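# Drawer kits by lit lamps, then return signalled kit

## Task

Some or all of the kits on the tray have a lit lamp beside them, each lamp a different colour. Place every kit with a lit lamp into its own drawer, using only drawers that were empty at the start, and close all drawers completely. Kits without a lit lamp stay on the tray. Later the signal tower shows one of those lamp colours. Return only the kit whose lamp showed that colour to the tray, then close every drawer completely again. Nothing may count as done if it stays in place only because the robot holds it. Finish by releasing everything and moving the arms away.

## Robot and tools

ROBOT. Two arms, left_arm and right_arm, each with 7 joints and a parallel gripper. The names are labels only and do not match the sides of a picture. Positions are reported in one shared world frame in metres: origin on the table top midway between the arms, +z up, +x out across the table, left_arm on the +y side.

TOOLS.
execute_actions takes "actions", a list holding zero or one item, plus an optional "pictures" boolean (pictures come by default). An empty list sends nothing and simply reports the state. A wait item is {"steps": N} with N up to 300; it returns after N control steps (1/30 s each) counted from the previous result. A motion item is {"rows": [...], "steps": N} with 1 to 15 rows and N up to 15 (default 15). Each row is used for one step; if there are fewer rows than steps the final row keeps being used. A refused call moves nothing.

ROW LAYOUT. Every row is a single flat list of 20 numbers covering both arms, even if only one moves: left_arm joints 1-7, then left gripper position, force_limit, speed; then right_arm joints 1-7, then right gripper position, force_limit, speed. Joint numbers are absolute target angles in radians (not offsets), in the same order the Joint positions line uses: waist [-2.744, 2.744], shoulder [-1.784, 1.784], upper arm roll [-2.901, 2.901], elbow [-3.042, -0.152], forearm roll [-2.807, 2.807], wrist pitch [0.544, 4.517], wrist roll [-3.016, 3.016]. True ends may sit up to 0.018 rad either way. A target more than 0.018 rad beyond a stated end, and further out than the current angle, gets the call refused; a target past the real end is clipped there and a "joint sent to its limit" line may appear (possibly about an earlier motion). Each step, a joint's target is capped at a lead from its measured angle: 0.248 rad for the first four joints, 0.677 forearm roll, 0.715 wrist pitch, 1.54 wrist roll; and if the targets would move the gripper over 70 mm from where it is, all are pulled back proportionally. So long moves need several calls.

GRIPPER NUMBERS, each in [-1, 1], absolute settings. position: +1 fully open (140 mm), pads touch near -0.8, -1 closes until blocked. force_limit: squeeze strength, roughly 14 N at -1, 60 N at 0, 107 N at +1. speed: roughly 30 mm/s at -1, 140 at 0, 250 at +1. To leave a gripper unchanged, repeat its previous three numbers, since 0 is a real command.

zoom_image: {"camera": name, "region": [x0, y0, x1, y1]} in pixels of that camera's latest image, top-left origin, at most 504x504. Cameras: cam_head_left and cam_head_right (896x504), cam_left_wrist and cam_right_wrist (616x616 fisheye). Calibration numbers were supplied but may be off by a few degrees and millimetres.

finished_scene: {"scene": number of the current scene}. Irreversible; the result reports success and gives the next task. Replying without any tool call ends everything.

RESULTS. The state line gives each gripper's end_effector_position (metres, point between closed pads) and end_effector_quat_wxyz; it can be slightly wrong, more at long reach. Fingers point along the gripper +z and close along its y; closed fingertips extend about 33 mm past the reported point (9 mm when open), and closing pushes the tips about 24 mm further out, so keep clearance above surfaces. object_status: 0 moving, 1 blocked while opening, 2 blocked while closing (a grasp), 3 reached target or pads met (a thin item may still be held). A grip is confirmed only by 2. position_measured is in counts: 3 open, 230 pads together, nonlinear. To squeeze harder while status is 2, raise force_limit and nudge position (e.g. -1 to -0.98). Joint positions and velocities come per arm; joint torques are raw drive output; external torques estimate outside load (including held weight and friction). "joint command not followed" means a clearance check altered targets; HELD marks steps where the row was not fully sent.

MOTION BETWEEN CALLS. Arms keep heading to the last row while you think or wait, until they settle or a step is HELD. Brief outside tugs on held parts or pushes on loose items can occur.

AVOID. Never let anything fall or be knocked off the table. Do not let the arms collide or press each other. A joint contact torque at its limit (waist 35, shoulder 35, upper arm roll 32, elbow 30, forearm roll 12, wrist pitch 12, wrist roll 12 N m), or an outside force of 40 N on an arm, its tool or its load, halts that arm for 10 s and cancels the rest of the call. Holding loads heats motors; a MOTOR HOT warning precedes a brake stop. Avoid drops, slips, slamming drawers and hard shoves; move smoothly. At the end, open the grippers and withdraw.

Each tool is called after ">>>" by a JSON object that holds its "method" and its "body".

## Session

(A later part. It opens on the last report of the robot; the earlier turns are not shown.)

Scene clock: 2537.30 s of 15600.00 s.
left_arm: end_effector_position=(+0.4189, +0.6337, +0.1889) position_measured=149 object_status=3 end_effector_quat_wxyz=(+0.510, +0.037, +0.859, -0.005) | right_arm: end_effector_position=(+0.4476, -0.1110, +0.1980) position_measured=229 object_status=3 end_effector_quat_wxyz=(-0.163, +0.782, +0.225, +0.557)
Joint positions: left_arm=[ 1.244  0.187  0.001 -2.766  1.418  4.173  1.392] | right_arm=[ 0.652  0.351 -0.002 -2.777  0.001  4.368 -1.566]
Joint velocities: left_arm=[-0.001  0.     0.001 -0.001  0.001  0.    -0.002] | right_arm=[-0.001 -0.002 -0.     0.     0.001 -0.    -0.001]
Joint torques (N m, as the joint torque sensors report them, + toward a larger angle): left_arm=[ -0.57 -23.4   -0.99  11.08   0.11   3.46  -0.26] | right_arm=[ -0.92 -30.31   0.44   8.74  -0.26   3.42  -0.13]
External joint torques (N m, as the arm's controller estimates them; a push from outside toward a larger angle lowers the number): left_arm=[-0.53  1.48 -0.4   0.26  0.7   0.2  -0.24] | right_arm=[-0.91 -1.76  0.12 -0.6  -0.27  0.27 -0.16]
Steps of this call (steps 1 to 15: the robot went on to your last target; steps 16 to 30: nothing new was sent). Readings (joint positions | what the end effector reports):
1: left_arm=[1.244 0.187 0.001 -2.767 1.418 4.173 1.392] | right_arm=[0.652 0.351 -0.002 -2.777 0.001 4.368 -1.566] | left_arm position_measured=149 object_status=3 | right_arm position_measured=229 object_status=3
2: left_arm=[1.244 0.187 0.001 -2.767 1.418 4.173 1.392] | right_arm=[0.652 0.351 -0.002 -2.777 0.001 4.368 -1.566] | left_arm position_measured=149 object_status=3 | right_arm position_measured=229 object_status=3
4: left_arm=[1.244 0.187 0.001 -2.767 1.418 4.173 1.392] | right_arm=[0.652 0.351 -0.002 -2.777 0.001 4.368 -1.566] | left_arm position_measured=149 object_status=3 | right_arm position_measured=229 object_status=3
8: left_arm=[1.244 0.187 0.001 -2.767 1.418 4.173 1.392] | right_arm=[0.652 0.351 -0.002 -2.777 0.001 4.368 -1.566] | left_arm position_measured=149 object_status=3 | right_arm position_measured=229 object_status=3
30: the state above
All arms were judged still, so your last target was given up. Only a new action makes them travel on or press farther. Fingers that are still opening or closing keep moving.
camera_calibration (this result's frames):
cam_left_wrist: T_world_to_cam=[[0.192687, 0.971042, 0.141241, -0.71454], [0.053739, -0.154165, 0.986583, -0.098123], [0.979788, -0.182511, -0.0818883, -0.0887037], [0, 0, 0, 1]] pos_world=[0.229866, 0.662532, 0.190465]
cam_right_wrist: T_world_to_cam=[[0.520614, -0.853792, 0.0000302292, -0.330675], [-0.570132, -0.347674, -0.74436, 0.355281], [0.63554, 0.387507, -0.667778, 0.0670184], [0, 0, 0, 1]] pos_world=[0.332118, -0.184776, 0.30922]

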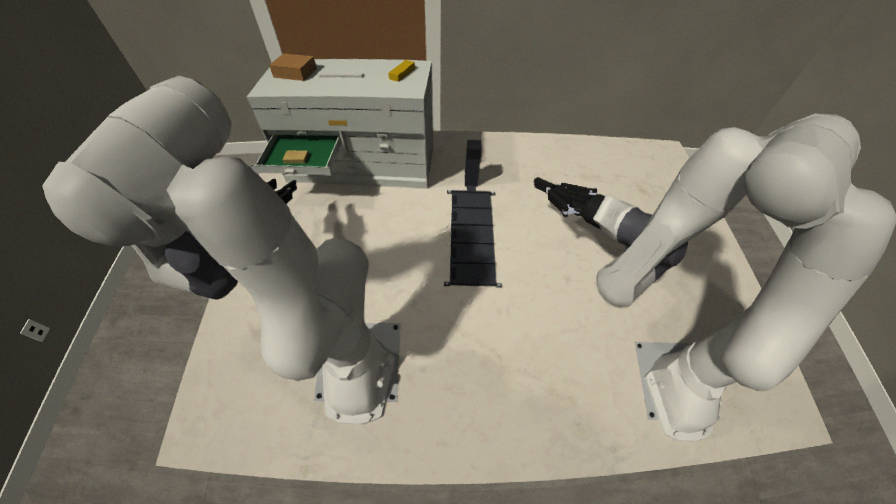

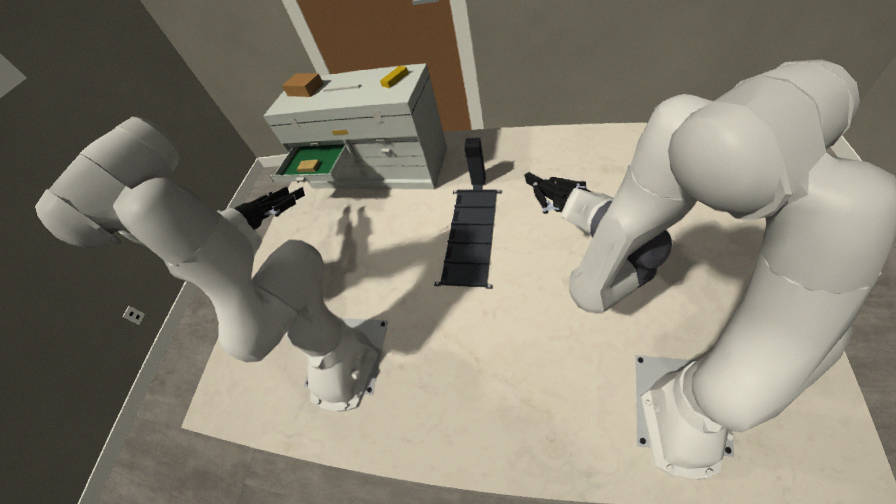

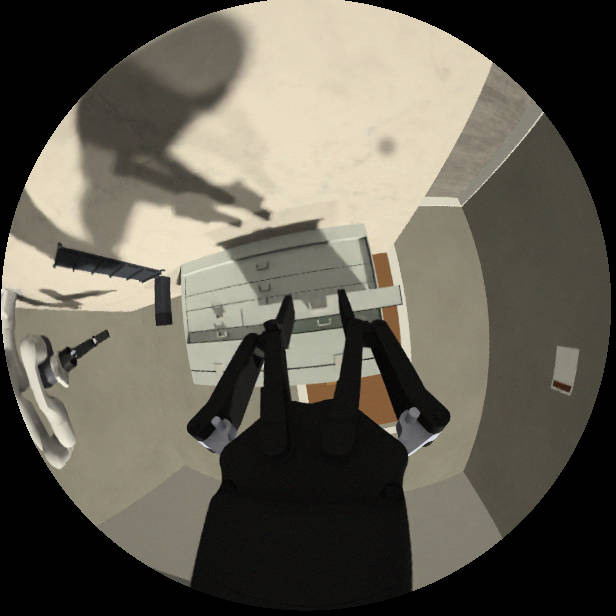

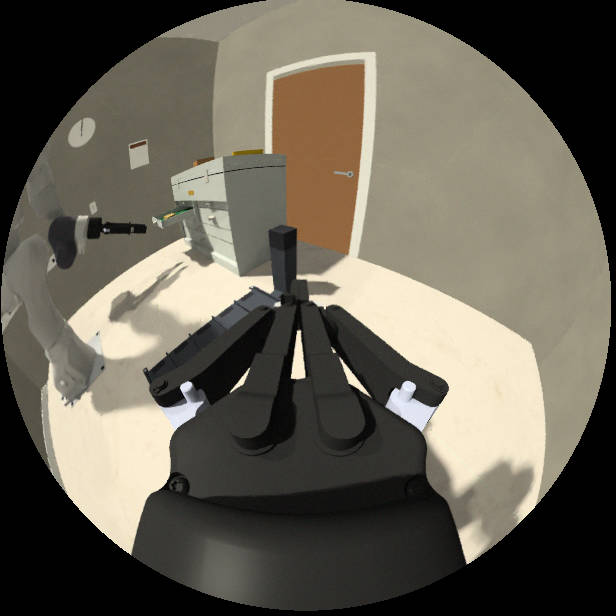

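>>> {"method": "execute_actions", "body": {"actions": [{"rows":[[1.174,0.2025,0,-2.737,1.359,4.153,1.356,-0.16,0,0,0.65,0.35,0,-2.778,0,4.37,-1.571,-0.8,0,0]],"steps":15}], "pictures": false}}

>>> {"method": "execute_actions", "body": {"actions": [{"rows":[[1.108,0.217,0,-2.706,1.304,4.137,1.337,-0.16,0,0,0.65,0.35,0,-2.778,0,4.37,-1.571,-0.8,0,0]],"steps":15}], "pictures": false}}

>>> {"method": "execute_actions", "body": {"actions": [{"steps":20}], "pictures": false}}

>>> {"method": "execute_actions", "body": {"actions": [{"rows":[[1.108,0.217,0,-2.706,1.304,4.137,1.337,-1,0,-0.5,0.65,0.35,0,-2.778,0,4.37,-1.571,-0.8,0,0]],"steps":15}], "pictures": false}}

>>> {"method": "execute_actions", "body": {"actions": [{"steps":15}]}}

Scene clock: 2552.83 s of 15600.00 s.
left_arm: end_effector_position=(+0.4406, +0.6331, +0.1889) position_measured=149 object_status=3 end_effector_quat_wxyz=(+0.510, +0.035, +0.860, -0.008) | right_arm: end_effector_position=(+0.4476, -0.1110, +0.1980) position_measured=229 object_status=3 end_effector_quat_wxyz=(-0.163, +0.782, +0.225, +0.557)
Joint positions: left_arm=[ 1.177  0.2    0.    -2.739  1.363  4.158  1.368] | right_arm=[ 0.652  0.351 -0.002 -2.777  0.001  4.368 -1.566]
Joint velocities: left_arm=[-0.     0.001  0.001  0.001 -0.007 -0.007 -0.018] | right_arm=[0.    0.    0.002 0.002 0.001 0.    0.001]
Joint torques (N m, as the joint torque sensors report them, + toward a larger angle): left_arm=[ -2.07 -23.6   -0.55  12.14  -1.15   2.74  -0.4 ] | right_arm=[ -1.26 -30.09   0.36   8.82  -0.18   3.42  -0.11]
External joint torques (N m, as the arm's controller estimates them; a push from outside toward a larger angle lowers the number): left_arm=[-2.07  2.14  0.05  0.88 -0.53 -0.51 -0.38] | right_arm=[-1.33 -1.59 -0.03 -0.53 -0.18  0.28 -0.13]
Steps of this call (steps 1 to 90: nothing new was sent; then 12.03 s passed at rest; steps 91 to 105: all 15 steps of this action). Readings (joint positions | what the end effector reports):
91: left_arm=[1.229 0.190 0.005 -2.760 1.405 4.171 1.389] | right_arm=[0.652 0.351 -0.002 -2.777 0.001 4.368 -1.566] | left_arm position_measured=149 object_status=3 | right_arm position_measured=229 object_status=3
92: left_arm=[1.212 0.194 0.004 -2.752 1.394 4.169 1.386] | right_arm=[0.652 0.351 -0.002 -2.777 0.001 4.368 -1.566] | left_arm position_measured=149 object_status=3 | right_arm position_measured=229 object_status=3
94: left_arm=[1.190 0.198 0.001 -2.744 1.381 4.165 1.382] | right_arm=[0.652 0.351 -0.002 -2.777 0.001 4.368 -1.566] | left_arm position_measured=149 object_status=3 | right_arm position_measured=229 object_status=3
98: left_arm=[1.178 0.200 0.000 -2.739 1.368 4.160 1.375] | right_arm=[0.652 0.351 -0.002 -2.777 0.001 4.368 -1.566] | left_arm position_measured=149 object_status=3 | right_arm position_measured=229 object_status=3
105: the state above

Scene clock: 2553.33 s of 15600.00 s.
left_arm: end_effector_position=(+0.4630, +0.6323, +0.1895) position_measured=149 object_status=3 end_effector_quat_wxyz=(+0.510, +0.034, +0.859, -0.010) | right_arm: end_effector_position=(+0.4476, -0.1110, +0.1980) position_measured=229 object_status=3 end_effector_quat_wxyz=(-0.163, +0.782, +0.225, +0.557)
Joint positions: left_arm=[ 1.111  0.215  0.    -2.708  1.308  4.142  1.349] | right_arm=[ 0.652  0.351 -0.002 -2.777  0.001  4.368 -1.566]
Joint velocities: left_arm=[-0.    -0.001 -0.    -0.    -0.009 -0.005 -0.016] | right_arm=[-0.001 -0.001 -0.001 -0.002 -0.002  0.001  0.001]
Joint torques (N m, as the joint torque sensors report them, + toward a larger angle): left_arm=[ -2.24 -25.05  -0.08  12.67  -1.15   2.65  -0.2 ] | right_arm=[ -0.72 -29.68   0.4    8.88  -0.31   3.4   -0.16]
External joint torques (N m, as the arm's controller estimates them; a push from outside toward a larger angle lowers the number): left_arm=[-2.23  1.72  0.56  0.88 -0.48 -0.6  -0.18] | right_arm=[-0.66 -1.21  0.12 -0.36 -0.33  0.26 -0.18]
Steps of this call (steps 1 to 15: all 15 steps of this action). Readings (joint positions | what the end effector reports):
1: left_arm=[1.163 0.204 0.004 -2.732 1.350 4.156 1.366] | right_arm=[0.652 0.351 -0.002 -2.777 0.001 4.368 -1.566] | left_arm position_measured=149 object_status=3 | right_arm position_measured=229 object_status=3
2: left_arm=[1.146 0.208 0.004 -2.723 1.339 4.153 1.364] | right_arm=[0.652 0.351 -0.002 -2.777 0.001 4.368 -1.566] | left_arm position_measured=149 object_status=3 | right_arm position_measured=229 object_status=3
4: left_arm=[1.124 0.212 0.001 -2.713 1.326 4.149 1.360] | right_arm=[0.652 0.351 -0.002 -2.777 0.001 4.368 -1.566] | left_arm position_measured=149 object_status=3 | right_arm position_measured=229 object_status=3
8: left_arm=[1.112 0.214 0.000 -2.708 1.313 4.145 1.354] | right_arm=[0.652 0.351 -0.002 -2.777 0.001 4.368 -1.566] | left_arm position_measured=149 object_status=3 | right_arm position_measured=229 object_status=3
15: the state above

Scene clock: 2554.00 s of 15600.00 s.
left_arm: end_effector_position=(+0.4631, +0.6327, +0.1893) position_measured=149 object_status=3 end_effector_quat_wxyz=(+0.510, +0.031, +0.860, -0.011) | right_arm: end_effector_position=(+0.4476, -0.1110, +0.1980) position_measured=229 object_status=3 end_effector_quat_wxyz=(-0.163, +0.782, +0.225, +0.557)
Joint positions: left_arm=[ 1.111  0.215  0.    -2.707  1.307  4.141  1.344] | right_arm=[ 0.652  0.351 -0.002 -2.777  0.001  4.368 -1.566]
Joint velocities: left_arm=[-0.001 -0.001 -0.001  0.     0.001  0.    -0.003] | right_arm=[ 0.001  0.001  0.001 -0.     0.001  0.    -0.   ]
Joint torques (N m, as the joint torque sensors report them, + toward a larger angle): left_arm=[ -2.18 -25.56   0.07  12.02  -1.2    2.62  -0.26] | right_arm=[ -0.74 -30.13   0.27   9.32  -0.22   3.37  -0.19]
External joint torques (N m, as the arm's controller estimates them; a push from outside toward a larger angle lowers the number): left_arm=[-2.13  1.23  0.74  0.2  -0.53 -0.63 -0.24] | right_arm=[-0.77 -1.73 -0.08  0.05 -0.23  0.24 -0.22]
Steps of this call (steps 1 to 15: the robot went on to your last target; steps 16 to 20: nothing new was sent). Readings (joint positions | what the end effector reports):
1: left_arm=[1.111 0.215 0.000 -2.708 1.307 4.142 1.348] | right_arm=[0.652 0.351 -0.002 -2.777 0.001 4.368 -1.566] | left_arm position_measured=149 object_status=3 | right_arm position_measured=229 object_status=3
2: left_arm=[1.111 0.215 0.000 -2.708 1.307 4.142 1.348] | right_arm=[0.652 0.351 -0.002 -2.777 0.001 4.368 -1.566] | left_arm position_measured=149 object_status=3 | right_arm position_measured=229 object_status=3
4: left_arm=[1.111 0.215 0.000 -2.708 1.307 4.142 1.347] | right_arm=[0.652 0.351 -0.002 -2.777 0.001 4.368 -1.566] | left_arm position_measured=149 object_status=3 | right_arm position_measured=229 object_status=3
8: left_arm=[1.111 0.215 0.000 -2.708 1.307 4.141 1.346] | right_arm=[0.652 0.351 -0.002 -2.777 0.001 4.368 -1.566] | left_arm position_measured=149 object_status=3 | right_arm position_measured=229 object_status=3
20: the state above
All arms were judged still, so your last target was given up. Only a new action makes them travel on or press farther. Fingers that are still opening or closing keep moving.

Scene clock: 2554.50 s of 15600.00 s.
left_arm: end_effector_position=(+0.4633, +0.6321, +0.1893) position_measured=193 object_status=0 end_effector_quat_wxyz=(+0.510, +0.031, +0.860, -0.012) | right_arm: end_effector_position=(+0.4476, -0.1110, +0.1980) position_measured=229 object_status=3 end_effector_quat_wxyz=(-0.163, +0.782, +0.225, +0.557)
Joint positions: left_arm=[ 1.11   0.215  0.    -2.708  1.307  4.141  1.343] | right_arm=[ 0.652  0.351 -0.002 -2.777  0.001  4.368 -1.566]
Joint velocities: left_arm=[ 0.     0.001  0.    -0.001 -0.001 -0.    -0.   ] | right_arm=[-0.    -0.002  0.     0.    -0.001 -0.001 -0.   ]
Joint torques (N m, as the joint torque sensors report them, + toward a larger angle): left_arm=[ -1.73 -25.13  -0.28  12.05  -1.23   2.74  -0.11] | right_arm=[ -1.26 -30.22   0.41   9.26  -0.26   3.47  -0.11]
External joint torques (N m, as the arm's controller estimates them; a push from outside toward a larger angle lowers the number): left_arm=[-1.69  1.55  0.39  0.29 -0.57 -0.5  -0.09] | right_arm=[-1.24 -1.63  0.11 -0.05 -0.27  0.32 -0.14]
Steps of this call (steps 1 to 15: all 15 steps of this action). Readings (joint positions | what the end effector reports):
1: left_arm=[1.111 0.215 0.000 -2.707 1.307 4.141 1.344] | right_arm=[0.652 0.351 -0.002 -2.777 0.001 4.368 -1.566] | left_arm position_measured=149 object_status=0 | right_arm position_measured=229 object_status=3
2: left_arm=[1.111 0.215 0.000 -2.707 1.307 4.141 1.344] | right_arm=[0.652 0.351 -0.002 -2.777 0.001 4.368 -1.566] | left_arm position_measured=153 object_status=0 | right_arm position_measured=229 object_status=3
4: left_arm=[1.111 0.215 0.000 -2.707 1.307 4.141 1.344] | right_arm=[0.652 0.351 -0.002 -2.777 0.001 4.368 -1.566] | left_arm position_measured=162 object_status=0 | right_arm position_measured=229 object_status=3
8: left_arm=[1.111 0.215 0.000 -2.707 1.307 4.141 1.344] | right_arm=[0.652 0.351 -0.002 -2.777 0.001 4.368 -1.566] | left_arm position_measured=181 object_status=0 | right_arm position_measured=229 object_status=3
15: the state above

Scene clock: 2555.00 s of 15600.00 s.
left_arm: end_effector_position=(+0.4633, +0.6321, +0.1893) position_measured=193 object_status=2 end_effector_quat_wxyz=(+0.510, +0.031, +0.860, -0.012) | right_arm: end_effector_position=(+0.4476, -0.1110, +0.1980) position_measured=229 object_status=3 end_effector_quat_wxyz=(-0.163, +0.782, +0.225, +0.557)
Joint positions: left_arm=[ 1.11   0.215  0.    -2.708  1.307  4.141  1.343] | right_arm=[ 0.652  0.351 -0.002 -2.777  0.001  4.368 -1.566]
Joint velocities: left_arm=[ 0.     0.001 -0.002  0.    -0.001 -0.001 -0.001] | right_arm=[ 0.002 -0.001 -0.001 -0.003  0.001  0.001 -0.001]
Joint torques (N m, as the joint torque sensors report them, + toward a larger angle): left_arm=[ -1.84 -25.17  -0.69  12.65  -1.3    2.73  -0.24] | right_arm=[ -0.94 -29.99   0.17   8.54  -0.24   3.44  -0.16]
External joint torques (N m, as the arm's controller estimates them; a push from outside toward a larger angle lowers the number): left_arm=[-1.88  1.47 -0.09  0.88 -0.63 -0.51 -0.21] | right_arm=[-1.   -1.57 -0.21 -0.67 -0.25  0.3  -0.18]
Steps of this call (steps 1 to 15: the robot went on to your last target). Readings (joint positions | what the end effector reports):
1: left_arm=[1.110 0.215 0.000 -2.708 1.307 4.141 1.343] | right_arm=[0.652 0.351 -0.002 -2.777 0.001 4.368 -1.566] | left_arm position_measured=193 object_status=2 | right_arm position_measured=229 object_status=3
2: left_arm=[1.110 0.215 0.000 -2.708 1.307 4.141 1.343] | right_arm=[0.652 0.351 -0.002 -2.777 0.001 4.368 -1.566] | left_arm position_measured=193 object_status=2 | right_arm position_measured=229 object_status=3
4: left_arm=[1.110 0.215 0.000 -2.708 1.307 4.141 1.343] | right_arm=[0.652 0.351 -0.002 -2.777 0.001 4.368 -1.566] | left_arm position_measured=193 object_status=2 | right_arm position_measured=229 object_status=3
8: left_arm=[1.110 0.215 0.000 -2.708 1.307 4.141 1.343] | right_arm=[0.652 0.351 -0.002 -2.777 0.001 4.368 -1.566] | left_arm position_measured=193 object_status=2 | right_arm position_measured=229 object_status=3
15: the state above
All arms were judged still, so your last target was given up. Only a new action makes them travel on or press farther. Fingers that are still opening or closing keep moving.
camera_calibration (this result's frames):
cam_left_wrist: T_world_to_cam=[[0.189463, 0.974001, 0.124197, -0.71875], [0.0552939, -0.136871, 0.989044, -0.113194], [0.98033, -0.18052, -0.0797884, -0.134395], [0, 0, 0, 1]] pos_world=[0.274187, 0.66031, 0.190497]
cam_right_wrist: T_world_to_cam=[[0.520614, -0.853792, 0.0000301251, -0.330675], [-0.570132, -0.347674, -0.74436, 0.355281], [0.63554, 0.387507, -0.667778, 0.0670184], [0, 0, 0, 1]] pos_world=[0.332118, -0.184776, 0.30922]

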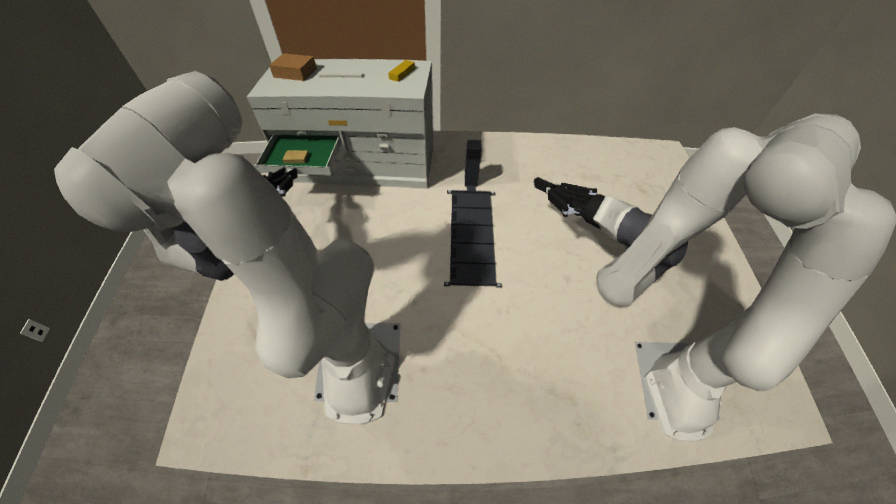

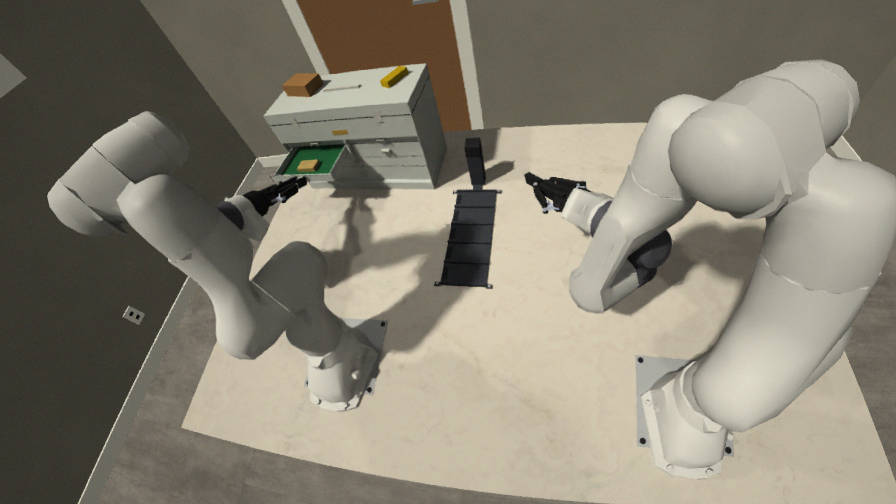

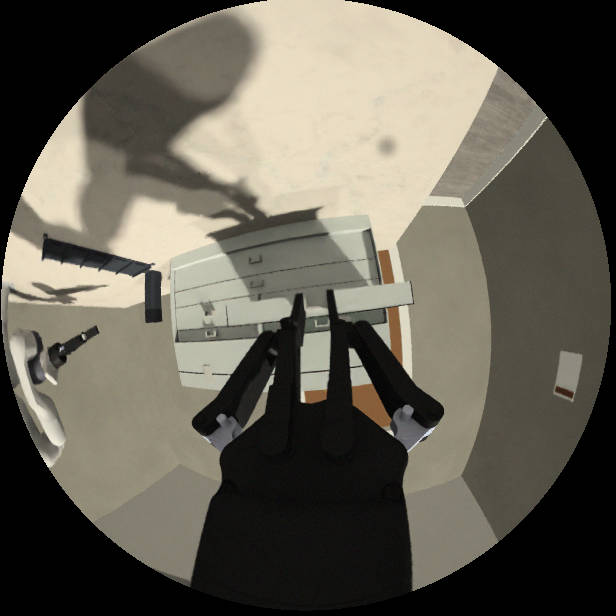

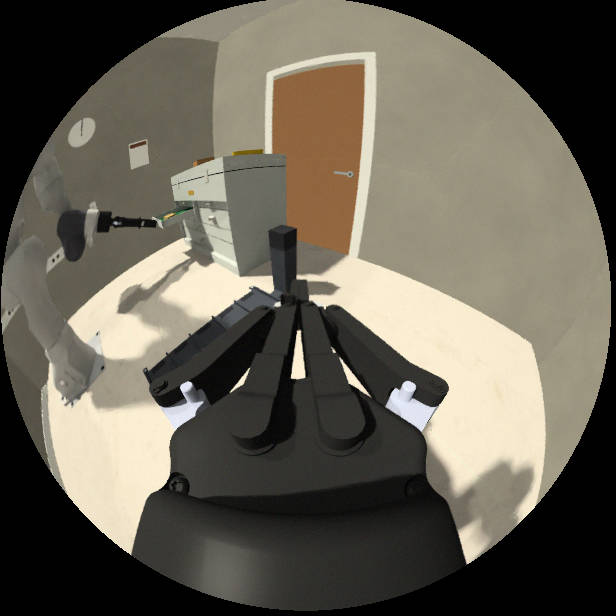

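Gripped. Push in.

>>> {"method": "execute_actions", "body": {"actions": [{"rows":[[1.057,0.23,0,-2.679,1.263,4.122,1.324,-1,0,-0.5,0.65,0.35,0,-2.778,0,4.37,-1.571,-0.8,0,0]],"steps":12}], "pictures": false}}

>>> {"method": "execute_actions", "body": {"actions": [{"rows":[[1.004,0.2465,0,-2.646,1.221,4.104,1.31,-1,0,-0.5,0.65,0.35,0,-2.778,0,4.37,-1.571,-0.8,0,0]],"steps":12}], "pictures": false}}

>>> {"method": "execute_actions", "body": {"actions": [{"rows":[[0.9535,0.265,0,-2.61,1.182,4.085,1.293,-1,0,-0.5,0.65,0.35,0,-2.778,0,4.37,-1.571,-0.8,0,0]],"steps":12}], "pictures": false}}

>>> {"method": "execute_actions", "body": {"actions": [{"rows":[[0.906,0.2835,0,-2.572,1.147,4.064,1.278,-1,0,-0.5,0.65,0.35,0,-2.778,0,4.37,-1.571,-0.8,0,0]],"steps":12}], "pictures": false}}

>>> {"method": "execute_actions", "body": {"actions": [{"rows":[[0.862,0.304,0,-2.531,1.116,4.043,1.261,-1,0,-0.5,0.65,0.35,0,-2.778,0,4.37,-1.571,-0.8,0,0]],"steps":12}], "pictures": false}}

>>> {"method": "execute_actions", "body": {"actions": [{"rows":[[0.8205,0.3265,0,-2.487,1.088,4.021,1.244,-1,0,-0.5,0.65,0.35,0,-2.778,0,4.37,-1.571,-0.8,0,0]],"steps":12}], "pictures": false}}

>>> {"method": "execute_actions", "body": {"actions": [{"rows":[[0.7935,0.342,0,-2.456,1.072,4.006,1.234,-1,0,-0.5,0.65,0.35,0,-2.778,0,4.37,-1.571,-0.8,0,0]],"steps":15}], "pictures": false}}

>>> {"method": "execute_actions", "body": {"actions": [{"rows":[[0.782,0.349,0,-2.443,1.065,4.0,1.23,-1,0,-0.5,0.65,0.35,0,-2.778,0,4.37,-1.571,-0.8,0,0]],"steps":15}], "pictures": false}}

Scene clock: 2579.67 s of 15600.00 s.
left_arm: end_effector_position=(+0.4802, +0.6310, +0.1891) position_measured=193 object_status=2 end_effector_quat_wxyz=(+0.510, +0.032, +0.860, -0.012) | right_arm: end_effector_position=(+0.4476, -0.1110, +0.1980) position_measured=229 object_status=3 end_effector_quat_wxyz=(-0.163, +0.782, +0.225, +0.557)
Joint positions: left_arm=[ 1.06   0.228  0.002 -2.682  1.268  4.128  1.331] | right_arm=[ 0.652  0.351 -0.002 -2.777  0.001  4.368 -1.566]
Joint velocities: left_arm=[-0.006 -0.     0.001  0.001 -0.006 -0.002 -0.009] | right_arm=[ 0.001 -0.001  0.    -0.001  0.001  0.    -0.001]
Joint torques (N m, as the joint torque sensors report them, + toward a larger angle): left_arm=[ -3.48 -26.46  -1.72  14.18  -1.77   2.48  -0.16] | right_arm=[ -1.22 -30.36   0.42   8.75  -0.21   3.46  -0.13]
External joint torques (N m, as the arm's controller estimates them; a push from outside toward a larger angle lowers the number): left_arm=[-3.56  1.08 -1.15  2.04 -1.06 -0.76 -0.13] | right_arm=[-1.23 -1.89  0.08 -0.54 -0.23  0.32 -0.15]
Steps of this call (steps 1 to 90: nothing new was sent; then 21.27 s passed at rest; steps 91 to 102: all 12 steps of this action). Readings (joint positions | what the end effector reports):
91: left_arm=[1.099 0.218 0.002 -2.703 1.300 4.140 1.341] | right_arm=[0.652 0.351 -0.002 -2.777 0.001 4.368 -1.566] | left_arm position_measured=193 object_status=2 | right_arm position_measured=229 object_status=3
92: left_arm=[1.086 0.222 0.002 -2.695 1.291 4.137 1.340] | right_arm=[0.652 0.351 -0.002 -2.777 0.001 4.368 -1.566] | left_arm position_measured=193 object_status=2 | right_arm position_measured=229 object_status=3
94: left_arm=[1.071 0.226 0.002 -2.686 1.279 4.131 1.337] | right_arm=[0.652 0.351 -0.002 -2.777 0.001 4.368 -1.566] | left_arm position_measured=193 object_status=2 | right_arm position_measured=229 object_status=3
98: left_arm=[1.062 0.228 0.002 -2.682 1.270 4.128 1.333] | right_arm=[0.652 0.351 -0.002 -2.777 0.001 4.368 -1.566] | left_arm position_measured=193 object_status=2 | right_arm position_measured=229 object_status=3
102: the state above

Scene clock: 2580.07 s of 15600.00 s.
left_arm: end_effector_position=(+0.5001, +0.6298, +0.1888) position_measured=193 object_status=2 end_effector_quat_wxyz=(+0.509, +0.033, +0.860, -0.013) | right_arm: end_effector_position=(+0.4476, -0.1110, +0.1980) position_measured=229 object_status=3 end_effector_quat_wxyz=(-0.163, +0.782, +0.225, +0.557)
Joint positions: left_arm=[ 1.007  0.244  0.002 -2.649  1.226  4.11   1.318] | right_arm=[ 0.652  0.351 -0.002 -2.777  0.001  4.368 -1.566]
Joint velocities: left_arm=[-0.006  0.     0.     0.    -0.006 -0.003 -0.01 ] | right_arm=[ 0.001  0.     0.    -0.    -0.     0.001  0.   ]
Joint torques (N m, as the joint torque sensors report them, + toward a larger angle): left_arm=[ -1.38 -26.5   -1.86  13.93  -1.69   2.48  -0.19] | right_arm=[ -0.94 -30.28   0.46   8.83  -0.24   3.42  -0.08]
External joint torques (N m, as the arm's controller estimates them; a push from outside toward a larger angle lowers the number): left_arm=[-1.43  1.92 -1.24  1.35 -0.95 -0.75 -0.16] | right_arm=[-0.92 -1.87  0.15 -0.44 -0.26  0.29 -0.11]
Steps of this call (steps 1 to 12: all 12 steps of this action). Readings (joint positions | what the end effector reports):
1: left_arm=[1.048 0.232 0.004 -2.676 1.261 4.127 1.330] | right_arm=[0.652 0.351 -0.002 -2.777 0.001 4.368 -1.566] | left_arm position_measured=193 object_status=2 | right_arm position_measured=229 object_status=3
2: left_arm=[1.035 0.237 0.004 -2.666 1.251 4.122 1.328] | right_arm=[0.652 0.351 -0.002 -2.777 0.001 4.368 -1.566] | left_arm position_measured=193 object_status=2 | right_arm position_measured=229 object_status=3
4: left_arm=[1.019 0.242 0.003 -2.655 1.238 4.115 1.325] | right_arm=[0.652 0.351 -0.002 -2.777 0.001 4.368 -1.566] | left_arm position_measured=193 object_status=2 | right_arm position_measured=229 object_status=3
8: left_arm=[1.009 0.244 0.002 -2.650 1.229 4.111 1.320] | right_arm=[0.652 0.351 -0.002 -2.777 0.001 4.368 -1.566] | left_arm position_measured=193 object_status=2 | right_arm position_measured=229 object_status=3
12: the state above

Scene clock: 2580.47 s of 15600.00 s.
left_arm: end_effector_position=(+0.5202, +0.6285, +0.1885) position_measured=193 object_status=2 end_effector_quat_wxyz=(+0.509, +0.033, +0.860, -0.013) | right_arm: end_effector_position=(+0.4476, -0.1110, +0.1980) position_measured=229 object_status=3 end_effector_quat_wxyz=(-0.163, +0.782, +0.225, +0.557)
Joint positions: left_arm=[ 0.956  0.263  0.002 -2.613  1.187  4.092  1.302] | right_arm=[ 0.652  0.351 -0.002 -2.777  0.001  4.368 -1.566]
Joint velocities: left_arm=[-0.006 -0.002 -0.001  0.001 -0.005 -0.002 -0.012] | right_arm=[-0.001  0.    -0.    -0.002 -0.     0.    -0.   ]
Joint torques (N m, as the joint torque sensors report them, + toward a larger angle): left_arm=[ -1.64 -28.15  -1.69  13.7   -1.74   2.38  -0.26] | right_arm=[ -1.07 -30.44   0.62   8.89  -0.26   3.43  -0.17]
External joint torques (N m, as the arm's controller estimates them; a push from outside toward a larger angle lowers the number): left_arm=[-1.64  1.43 -0.98  0.72 -0.98 -0.86 -0.23] | right_arm=[-0.99 -2.07  0.36 -0.33 -0.28  0.31 -0.2 ]
Steps of this call (steps 1 to 12: all 12 steps of this action). Readings (joint positions | what the end effector reports):
1: left_arm=[0.996 0.249 0.004 -2.642 1.220 4.109 1.316] | right_arm=[0.652 0.351 -0.002 -2.777 0.001 4.368 -1.566] | left_arm position_measured=193 object_status=2 | right_arm position_measured=229 object_status=3
2: left_arm=[0.983 0.254 0.004 -2.632 1.210 4.104 1.314] | right_arm=[0.652 0.351 -0.002 -2.777 0.001 4.368 -1.566] | left_arm position_measured=193 object_status=2 | right_arm position_measured=229 object_status=3
4: left_arm=[0.967 0.260 0.003 -2.620 1.198 4.097 1.310] | right_arm=[0.652 0.351 -0.002 -2.777 0.001 4.368 -1.566] | left_arm position_measured=193 object_status=2 | right_arm position_measured=229 object_status=3
8: left_arm=[0.958 0.263 0.002 -2.614 1.189 4.093 1.304] | right_arm=[0.652 0.351 -0.002 -2.777 0.001 4.368 -1.566] | left_arm position_measured=193 object_status=2 | right_arm position_measured=229 object_status=3
12: the state above

Scene clock: 2580.87 s of 15600.00 s.
left_arm: end_effector_position=(+0.5403, +0.6271, +0.1882) position_measured=193 object_status=2 end_effector_quat_wxyz=(+0.508, +0.034, +0.860, -0.013) | right_arm: end_effector_position=(+0.4476, -0.1110, +0.1980) position_measured=229 object_status=3 end_effector_quat_wxyz=(-0.163, +0.782, +0.225, +0.557)
Joint positions: left_arm=[ 0.909  0.281  0.002 -2.575  1.152  4.071  1.286] | right_arm=[ 0.652  0.351 -0.002 -2.777  0.001  4.368 -1.566]
Joint velocities: left_arm=[-0.005  0.001  0.     0.002 -0.006 -0.005 -0.011] | right_arm=[-0.001  0.     0.    -0.001  0.001  0.    -0.002]
Joint torques (N m, as the joint torque sensors report them, + toward a larger angle): left_arm=[ -1.4  -29.94  -1.44  14.93  -1.59   2.39  -0.19] | right_arm=[ -1.2  -30.03   0.19   8.63  -0.21   3.42  -0.15]
External joint torques (N m, as the arm's controller estimates them; a push from outside toward a larger angle lowers the number): left_arm=[-1.58  0.49 -0.88  1.52 -0.78 -0.82 -0.16] | right_arm=[-1.23 -1.6  -0.16 -0.69 -0.22  0.29 -0.18]
Steps of this call (steps 1 to 12: all 12 steps of this action). Readings (joint positions | what the end effector reports):
1: left_arm=[0.946 0.267 0.004 -2.606 1.181 4.090 1.300] | right_arm=[0.652 0.351 -0.002 -2.777 0.001 4.368 -1.566] | left_arm position_measured=193 object_status=2 | right_arm position_measured=229 object_status=3
2: left_arm=[0.934 0.273 0.004 -2.595 1.173 4.085 1.298] | right_arm=[0.652 0.351 -0.002 -2.777 0.001 4.368 -1.566] | left_arm position_measured=193 object_status=2 | right_arm position_measured=229 object_status=3
4: left_arm=[0.919 0.279 0.003 -2.582 1.162 4.077 1.294] | right_arm=[0.652 0.351 -0.002 -2.777 0.001 4.368 -1.566] | left_arm position_measured=193 object_status=2 | right_arm position_measured=229 object_status=3
8: left_arm=[0.910 0.281 0.002 -2.576 1.154 4.072 1.289] | right_arm=[0.652 0.351 -0.002 -2.777 0.001 4.368 -1.566] | left_arm position_measured=193 object_status=2 | right_arm position_measured=229 object_status=3
12: the state above

Scene clock: 2581.27 s of 15600.00 s.
left_arm: end_effector_position=(+0.5602, +0.6258, +0.1880) position_measured=193 object_status=2 end_effector_quat_wxyz=(+0.508, +0.034, +0.861, -0.013) | right_arm: end_effector_position=(+0.4476, -0.1110, +0.1980) position_measured=229 object_status=3 end_effector_quat_wxyz=(-0.163, +0.782, +0.225, +0.557)
Joint positions: left_arm=[ 0.865  0.302  0.002 -2.534  1.121  4.05   1.27 ] | right_arm=[ 0.652  0.351 -0.002 -2.777  0.001  4.368 -1.566]
Joint velocities: left_arm=[-0.005 -0.002 -0.002  0.003 -0.006 -0.004 -0.013] | right_arm=[ 0.001 -0.     0.     0.001  0.001  0.001  0.001]
Joint torques (N m, as the joint torque sensors report them, + toward a larger angle): left_arm=[ -2.7  -30.12  -2.03  14.93  -1.79   2.45  -0.11] | right_arm=[ -0.75 -30.18   0.5    8.96  -0.26   3.45  -0.13]
External joint torques (N m, as the arm's controller estimates them; a push from outside toward a larger angle lowers the number): left_arm=[-2.73  1.53 -1.28  1.01 -0.95 -0.76 -0.07] | right_arm=[-0.81 -1.68  0.12 -0.39 -0.26  0.31 -0.16]
Steps of this call (steps 1 to 12: all 12 steps of this action). Readings (joint positions | what the end effector reports):
1: left_arm=[0.899 0.286 0.004 -2.567 1.147 4.069 1.284] | right_arm=[0.652 0.351 -0.002 -2.777 0.001 4.368 -1.566] | left_arm position_measured=193 object_status=2 | right_arm position_measured=229 object_status=3
2: left_arm=[0.888 0.292 0.004 -2.555 1.139 4.064 1.282] | right_arm=[0.652 0.351 -0.002 -2.777 0.001 4.368 -1.566] | left_arm position_measured=193 object_status=2 | right_arm position_measured=229 object_status=3
4: left_arm=[0.875 0.299 0.003 -2.542 1.129 4.057 1.278] | right_arm=[0.652 0.351 -0.002 -2.777 0.001 4.368 -1.566] | left_arm position_measured=193 object_status=2 | right_arm position_measured=229 object_status=3
8: left_arm=[0.866 0.301 0.002 -2.535 1.122 4.051 1.272] | right_arm=[0.652 0.351 -0.002 -2.777 0.001 4.368 -1.566] | left_arm position_measured=193 object_status=2 | right_arm position_measured=229 object_status=3
12: the state above

Scene clock: 2581.67 s of 15600.00 s.
left_arm: end_effector_position=(+0.5804, +0.6244, +0.1877) position_measured=193 object_status=2 end_effector_quat_wxyz=(+0.508, +0.034, +0.861, -0.013) | right_arm: end_effector_position=(+0.4476, -0.1110, +0.1980) position_measured=229 object_status=3 end_effector_quat_wxyz=(-0.163, +0.782, +0.225, +0.557)
Joint positions: left_arm=[ 0.823  0.324  0.002 -2.49   1.092  4.028  1.253] | right_arm=[ 0.652  0.351 -0.002 -2.777  0.001  4.368 -1.566]
Joint velocities: left_arm=[-0.005  0.001 -0.002  0.003 -0.005 -0.005 -0.013] | right_arm=[ 0.     0.001  0.    -0.     0.     0.     0.002]
Joint torques (N m, as the joint torque sensors report them, + toward a larger angle): left_arm=[ -1.8  -31.46  -1.59  15.91  -1.67   2.42  -0.11] | right_arm=[ -1.02 -30.23   0.46   8.88  -0.23   3.37  -0.14]
External joint torques (N m, as the arm's controller estimates them; a push from outside toward a larger angle lowers the number): left_arm=[-1.87  1.21 -0.84  1.58 -0.79 -0.77 -0.08] | right_arm=[-1.05 -1.85  0.11 -0.37 -0.24  0.24 -0.17]
Steps of this call (steps 1 to 12: all 12 steps of this action). Readings (joint positions | what the end effector reports):
1: left_arm=[0.856 0.307 0.004 -2.525 1.116 4.048 1.267] | right_arm=[0.652 0.351 -0.002 -2.777 0.001 4.368 -1.566] | left_arm position_measured=193 object_status=2 | right_arm position_measured=229 object_status=3
2: left_arm=[0.845 0.314 0.003 -2.513 1.110 4.043 1.265] | right_arm=[0.652 0.351 -0.002 -2.777 0.001 4.368 -1.566] | left_arm position_measured=193 object_status=2 | right_arm position_measured=229 object_status=3
4: left_arm=[0.832 0.321 0.003 -2.499 1.100 4.035 1.261] | right_arm=[0.652 0.351 -0.002 -2.777 0.001 4.368 -1.566] | left_arm position_measured=193 object_status=2 | right_arm position_measured=229 object_status=3
8: left_arm=[0.825 0.324 0.002 -2.491 1.094 4.030 1.255] | right_arm=[0.652 0.351 -0.002 -2.777 0.001 4.368 -1.566] | left_arm position_measured=193 object_status=2 | right_arm position_measured=229 object_status=3
12: the state above

Scene clock: 2582.17 s of 15600.00 s.
left_arm: end_effector_position=(+0.5941, +0.6234, +0.1875) position_measured=193 object_status=2 end_effector_quat_wxyz=(+0.507, +0.034, +0.861, -0.013) | right_arm: end_effector_position=(+0.4476, -0.1110, +0.1980) position_measured=229 object_status=3 end_effector_quat_wxyz=(-0.163, +0.782, +0.225, +0.557)
Joint positions: left_arm=[ 0.796  0.34   0.002 -2.459  1.076  4.012  1.24 ] | right_arm=[ 0.652  0.351 -0.002 -2.777  0.001  4.368 -1.566]
Joint velocities: left_arm=[-0.001  0.     0.001  0.001  0.002 -0.002 -0.006] | right_arm=[ 0.    -0.002 -0.001 -0.001 -0.    -0.001  0.   ]
Joint torques (N m, as the joint torque sensors report them, + toward a larger angle): left_arm=[ -2.24 -31.58  -1.82  15.43  -1.56   2.26  -0.21] | right_arm=[ -0.9  -30.13   0.62   9.06  -0.23   3.42  -0.12]
External joint torques (N m, as the arm's controller estimates them; a push from outside toward a larger angle lowers the number): left_arm=[-2.27  2.   -1.02  0.69 -0.65 -0.93 -0.19] | right_arm=[-0.85 -1.61  0.34 -0.28 -0.26  0.28 -0.14]
Steps of this call (steps 1 to 15: all 15 steps of this action). Readings (joint positions | what the end effector reports):
1: left_arm=[0.818 0.328 0.003 -2.484 1.090 4.027 1.251] | right_arm=[0.652 0.351 -0.002 -2.777 0.001 4.368 -1.566] | left_arm position_measured=193 object_status=2 | right_arm position_measured=229 object_status=3
2: left_arm=[0.811 0.333 0.003 -2.475 1.086 4.023 1.249] | right_arm=[0.652 0.351 -0.002 -2.777 0.001 4.368 -1.566] | left_arm position_measured=193 object_status=2 | right_arm position_measured=229 object_status=3
4: left_arm=[0.802 0.337 0.003 -2.465 1.080 4.017 1.247] | right_arm=[0.652 0.351 -0.002 -2.777 0.001 4.368 -1.566] | left_arm position_measured=193 object_status=2 | right_arm position_measured=229 object_status=3
8: left_arm=[0.797 0.339 0.002 -2.460 1.076 4.014 1.243] | right_arm=[0.652 0.351 -0.002 -2.777 0.001 4.368 -1.566] | left_arm position_measured=193 object_status=2 | right_arm position_measured=229 object_status=3
15: the state above

Scene clock: 2582.67 s of 15600.00 s.
left_arm: end_effector_position=(+0.5999, +0.6230, +0.1875) position_measured=193 object_status=2 end_effector_quat_wxyz=(+0.507, +0.034, +0.861, -0.013) | right_arm: end_effector_position=(+0.4476, -0.1110, +0.1980) position_measured=229 object_status=3 end_effector_quat_wxyz=(-0.163, +0.782, +0.225, +0.557)
Joint positions: left_arm=[ 0.785  0.346  0.002 -2.446  1.068  4.006  1.235] | right_arm=[ 0.652  0.351 -0.002 -2.777  0.001  4.368 -1.566]
Joint velocities: left_arm=[ 0.    -0.001 -0.001  0.002  0.    -0.    -0.001] | right_arm=[-0.001 -0.001  0.    -0.001 -0.001 -0.001 -0.   ]
Joint torques (N m, as the joint torque sensors report them, + toward a larger angle): left_arm=[ -2.12 -31.84  -1.64  16.08  -1.63   2.4   -0.17] | right_arm=[ -0.91 -29.98   0.3    8.52  -0.21   3.37  -0.12]
External joint torques (N m, as the arm's controller estimates them; a push from outside toward a larger angle lowers the number): left_arm=[-2.03  2.14 -0.71  1.19 -0.73 -0.79 -0.15] | right_arm=[-0.89 -1.52 -0.01 -0.76 -0.23  0.23 -0.14]
Steps of this call (steps 1 to 15: all 15 steps of this action). Readings (joint positions | what the end effector reports):
1: left_arm=[0.794 0.341 0.002 -2.456 1.074 4.012 1.239] | right_arm=[0.652 0.351 -0.002 -2.777 0.001 4.368 -1.566] | left_arm position_measured=193 object_status=2 | right_arm position_measured=229 object_status=3
2: left_arm=[0.791 0.343 0.002 -2.452 1.073 4.010 1.239] | right_arm=[0.652 0.351 -0.002 -2.777 0.001 4.368 -1.566] | left_arm position_measured=193 object_status=2 | right_arm position_measured=229 object_status=3
4: left_arm=[0.788 0.345 0.002 -2.448 1.070 4.008 1.237] | right_arm=[0.652 0.351 -0.002 -2.777 0.001 4.368 -1.566] | left_arm position_measured=193 object_status=2 | right_arm position_measured=229 object_status=3
8: left_arm=[0.786 0.346 0.002 -2.446 1.069 4.006 1.236] | right_arm=[0.652 0.351 -0.002 -2.777 0.001 4.368 -1.566] | left_arm position_measured=193 object_status=2 | right_arm position_measured=229 object_status=3
15: the state above

>>> {"method": "execute_actions", "body": {"actions": [{"rows":[[0.7763,0.3524,0,-2.4364,1.0615,3.997,1.228,-1,0,-0.5,0.65,0.35,0,-2.778,0,4.37,-1.571,-0.8,0,0]],"steps":15}], "pictures": false}}

>>> {"method": "execute_actions", "body": {"actions": [{"rows":[[0.7706,0.3558,0,-2.4298,1.058,3.994,1.226,-1,0,-0.5,0.65,0.35,0,-2.778,0,4.37,-1.571,-0.8,0,0]],"steps":15}], "pictures": false}}

Scene clock: 2590.23 s of 15600.00 s.
left_arm: end_effector_position=(+0.6028, +0.6228, +0.1874) position_measured=193 object_status=2 end_effector_quat_wxyz=(+0.507, +0.034, +0.861, -0.012) | right_arm: end_effector_position=(+0.4476, -0.1110, +0.1980) position_measured=229 object_status=3 end_effector_quat_wxyz=(-0.163, +0.782, +0.225, +0.557)
Joint positions: left_arm=[ 0.78   0.35   0.002 -2.439  1.064  4.002  1.232] | right_arm=[ 0.652  0.351 -0.002 -2.777  0.001  4.368 -1.566]
Joint velocities: left_arm=[ 0.    -0.     0.001  0.    -0.001  0.001 -0.001] | right_arm=[-0.002  0.001 -0.     0.001 -0.001  0.     0.   ]
Joint torques (N m, as the joint torque sensors report them, + toward a larger angle): left_arm=[ -2.23 -32.52  -1.95  16.11  -1.51   2.5   -0.16] | right_arm=[ -0.98 -30.38   0.46   8.59  -0.24   3.44  -0.09]
External joint torques (N m, as the arm's controller estimates them; a push from outside toward a larger angle lowers the number): left_arm=[-2.27  1.57 -1.15  1.14 -0.59 -0.69 -0.14] | right_arm=[-0.92 -1.96  0.18 -0.72 -0.26  0.31 -0.12]
Steps of this call (steps 1 to 15: the robot went on to your last target; steps 16 to 90: nothing new was sent; then 4.07 s passed at rest; steps 91 to 105: all 15 steps of this action). Readings (joint positions | what the end effector reports):
91: left_arm=[0.784 0.347 0.002 -2.444 1.067 4.005 1.234] | right_arm=[0.652 0.351 -0.002 -2.777 0.001 4.368 -1.566] | left_arm position_measured=193 object_status=2 | right_arm position_measured=229 object_status=3
92: left_arm=[0.783 0.348 0.002 -2.442 1.067 4.005 1.234] | right_arm=[0.652 0.351 -0.002 -2.777 0.001 4.368 -1.566] | left_arm position_measured=193 object_status=2 | right_arm position_measured=229 object_status=3
94: left_arm=[0.781 0.349 0.002 -2.440 1.065 4.003 1.233] | right_arm=[0.652 0.351 -0.002 -2.777 0.001 4.368 -1.566] | left_arm position_measured=193 object_status=2 | right_arm position_measured=229 object_status=3
98: left_arm=[0.780 0.350 0.002 -2.439 1.065 4.003 1.233] | right_arm=[0.652 0.351 -0.002 -2.777 0.001 4.368 -1.566] | left_arm position_measured=193 object_status=2 | right_arm position_measured=229 object_status=3
105: the state above

Scene clock: 2590.73 s of 15600.00 s.
left_arm: end_effector_position=(+0.6052, +0.6226, +0.1874) position_measured=193 object_status=2 end_effector_quat_wxyz=(+0.507, +0.034, +0.861, -0.012) | right_arm: end_effector_position=(+0.4476, -0.1110, +0.1980) position_measured=229 object_status=3 end_effector_quat_wxyz=(-0.163, +0.782, +0.225, +0.557)
Joint positions: left_arm=[ 0.775  0.353  0.002 -2.433  1.061  4.     1.231] | right_arm=[ 0.652  0.351 -0.002 -2.777  0.001  4.368 -1.566]
Joint velocities: left_arm=[ 0.001 -0.     0.001  0.001  0.001  0.     0.001] | right_arm=[ 0.001  0.001 -0.    -0.001 -0.    -0.     0.002]
Joint torques (N m, as the joint torque sensors report them, + toward a larger angle): left_arm=[ -2.62 -31.29  -1.8   16.12  -1.59   2.36  -0.11] | right_arm=[ -1.03 -30.47   0.28   9.13  -0.24   3.38  -0.12]
External joint torques (N m, as the arm's controller estimates them; a push from outside toward a larger angle lowers the number): left_arm=[-2.64  3.01 -0.96  1.09 -0.67 -0.83 -0.09] | right_arm=[-1.04 -2.13 -0.05 -0.09 -0.26  0.26 -0.14]
Steps of this call (steps 1 to 15: all 15 steps of this action). Readings (joint positions | what the end effector reports):
1: left_arm=[0.779 0.351 0.002 -2.437 1.064 4.002 1.232] | right_arm=[0.652 0.351 -0.002 -2.777 0.001 4.368 -1.566] | left_arm position_measured=193 object_status=2 | right_arm position_measured=229 object_status=3
2: left_arm=[0.777 0.352 0.002 -2.436 1.063 4.001 1.232] | right_arm=[0.652 0.351 -0.002 -2.777 0.001 4.368 -1.566] | left_arm position_measured=193 object_status=2 | right_arm position_measured=229 object_status=3
4: left_arm=[0.776 0.353 0.002 -2.434 1.062 4.000 1.231] | right_arm=[0.652 0.351 -0.002 -2.777 0.001 4.368 -1.566] | left_arm position_measured=193 object_status=2 | right_arm position_measured=229 object_status=3
8: left_arm=[0.775 0.353 0.002 -2.433 1.062 4.000 1.231] | right_arm=[0.652 0.351 -0.002 -2.777 0.001 4.368 -1.566] | left_arm position_measured=193 object_status=2 | right_arm position_measured=229 object_status=3
15: the state above

>>> {"method": "execute_actions", "body": {"actions": [{"rows":[[0.7668,0.358,0,-2.4254,1.0557,3.992,1.2246,-1,0,-0.5,0.65,0.35,0,-2.778,0,4.37,-1.571,-0.8,0,0]],"steps":15}], "pictures": false}}

Scene clock: 2598.37 s of 15600.00 s.
left_arm: end_effector_position=(+0.6060, +0.6226, +0.1873) position_measured=193 object_status=2 end_effector_quat_wxyz=(+0.507, +0.034, +0.861, -0.013) | right_arm: end_effector_position=(+0.4476, -0.1110, +0.1980) position_measured=229 object_status=3 end_effector_quat_wxyz=(-0.163, +0.782, +0.225, +0.557)
Joint positions: left_arm=[ 0.774  0.354  0.002 -2.431  1.061  3.999  1.23 ] | right_arm=[ 0.652  0.351 -0.002 -2.777  0.001  4.368 -1.566]
Joint velocities: left_arm=[ 0.     0.     0.001  0.001 -0.     0.     0.   ] | right_arm=[-0.001 -0.    -0.001  0.001 -0.     0.     0.001]
Joint torques (N m, as the joint torque sensors report them, + toward a larger angle): left_arm=[ -4.59 -31.47  -2.14  18.18  -2.01   2.1   -0.26] | right_arm=[ -1.26 -30.23   0.28   8.66  -0.24   3.43  -0.13]
External joint torques (N m, as the arm's controller estimates them; a push from outside toward a larger angle lowers the number): left_arm=[-4.75  2.81 -1.44  3.14 -1.07 -1.08 -0.24] | right_arm=[-1.23 -1.7  -0.02 -0.73 -0.26  0.28 -0.16]
Steps of this call (steps 1 to 15: the robot went on to your last target; steps 16 to 214: nothing new was sent; steps 215 to 229: all 15 steps of this action). Readings (joint positions | what the end effector reports):
215: left_arm=[0.775 0.353 0.002 -2.432 1.061 4.000 1.230] | right_arm=[0.652 0.351 -0.002 -2.777 0.001 4.368 -1.566] | left_arm position_measured=193 object_status=2 | right_arm position_measured=229 object_status=3
216: left_arm=[0.774 0.354 0.002 -2.432 1.061 4.000 1.230] | right_arm=[0.652 0.351 -0.002 -2.777 0.001 4.368 -1.566] | left_arm position_measured=193 object_status=2 | right_arm position_measured=229 object_status=3
218: left_arm=[0.774 0.354 0.002 -2.431 1.061 3.999 1.230] | right_arm=[0.652 0.351 -0.002 -2.777 0.001 4.368 -1.566] | left_arm position_measured=193 object_status=2 | right_arm position_measured=229 object_status=3
222: left_arm=[0.774 0.354 0.002 -2.431 1.061 3.999 1.230] | right_arm=[0.652 0.351 -0.002 -2.777 0.001 4.368 -1.566] | left_arm position_measured=193 object_status=2 | right_arm position_measured=229 object_status=3
229: the state above


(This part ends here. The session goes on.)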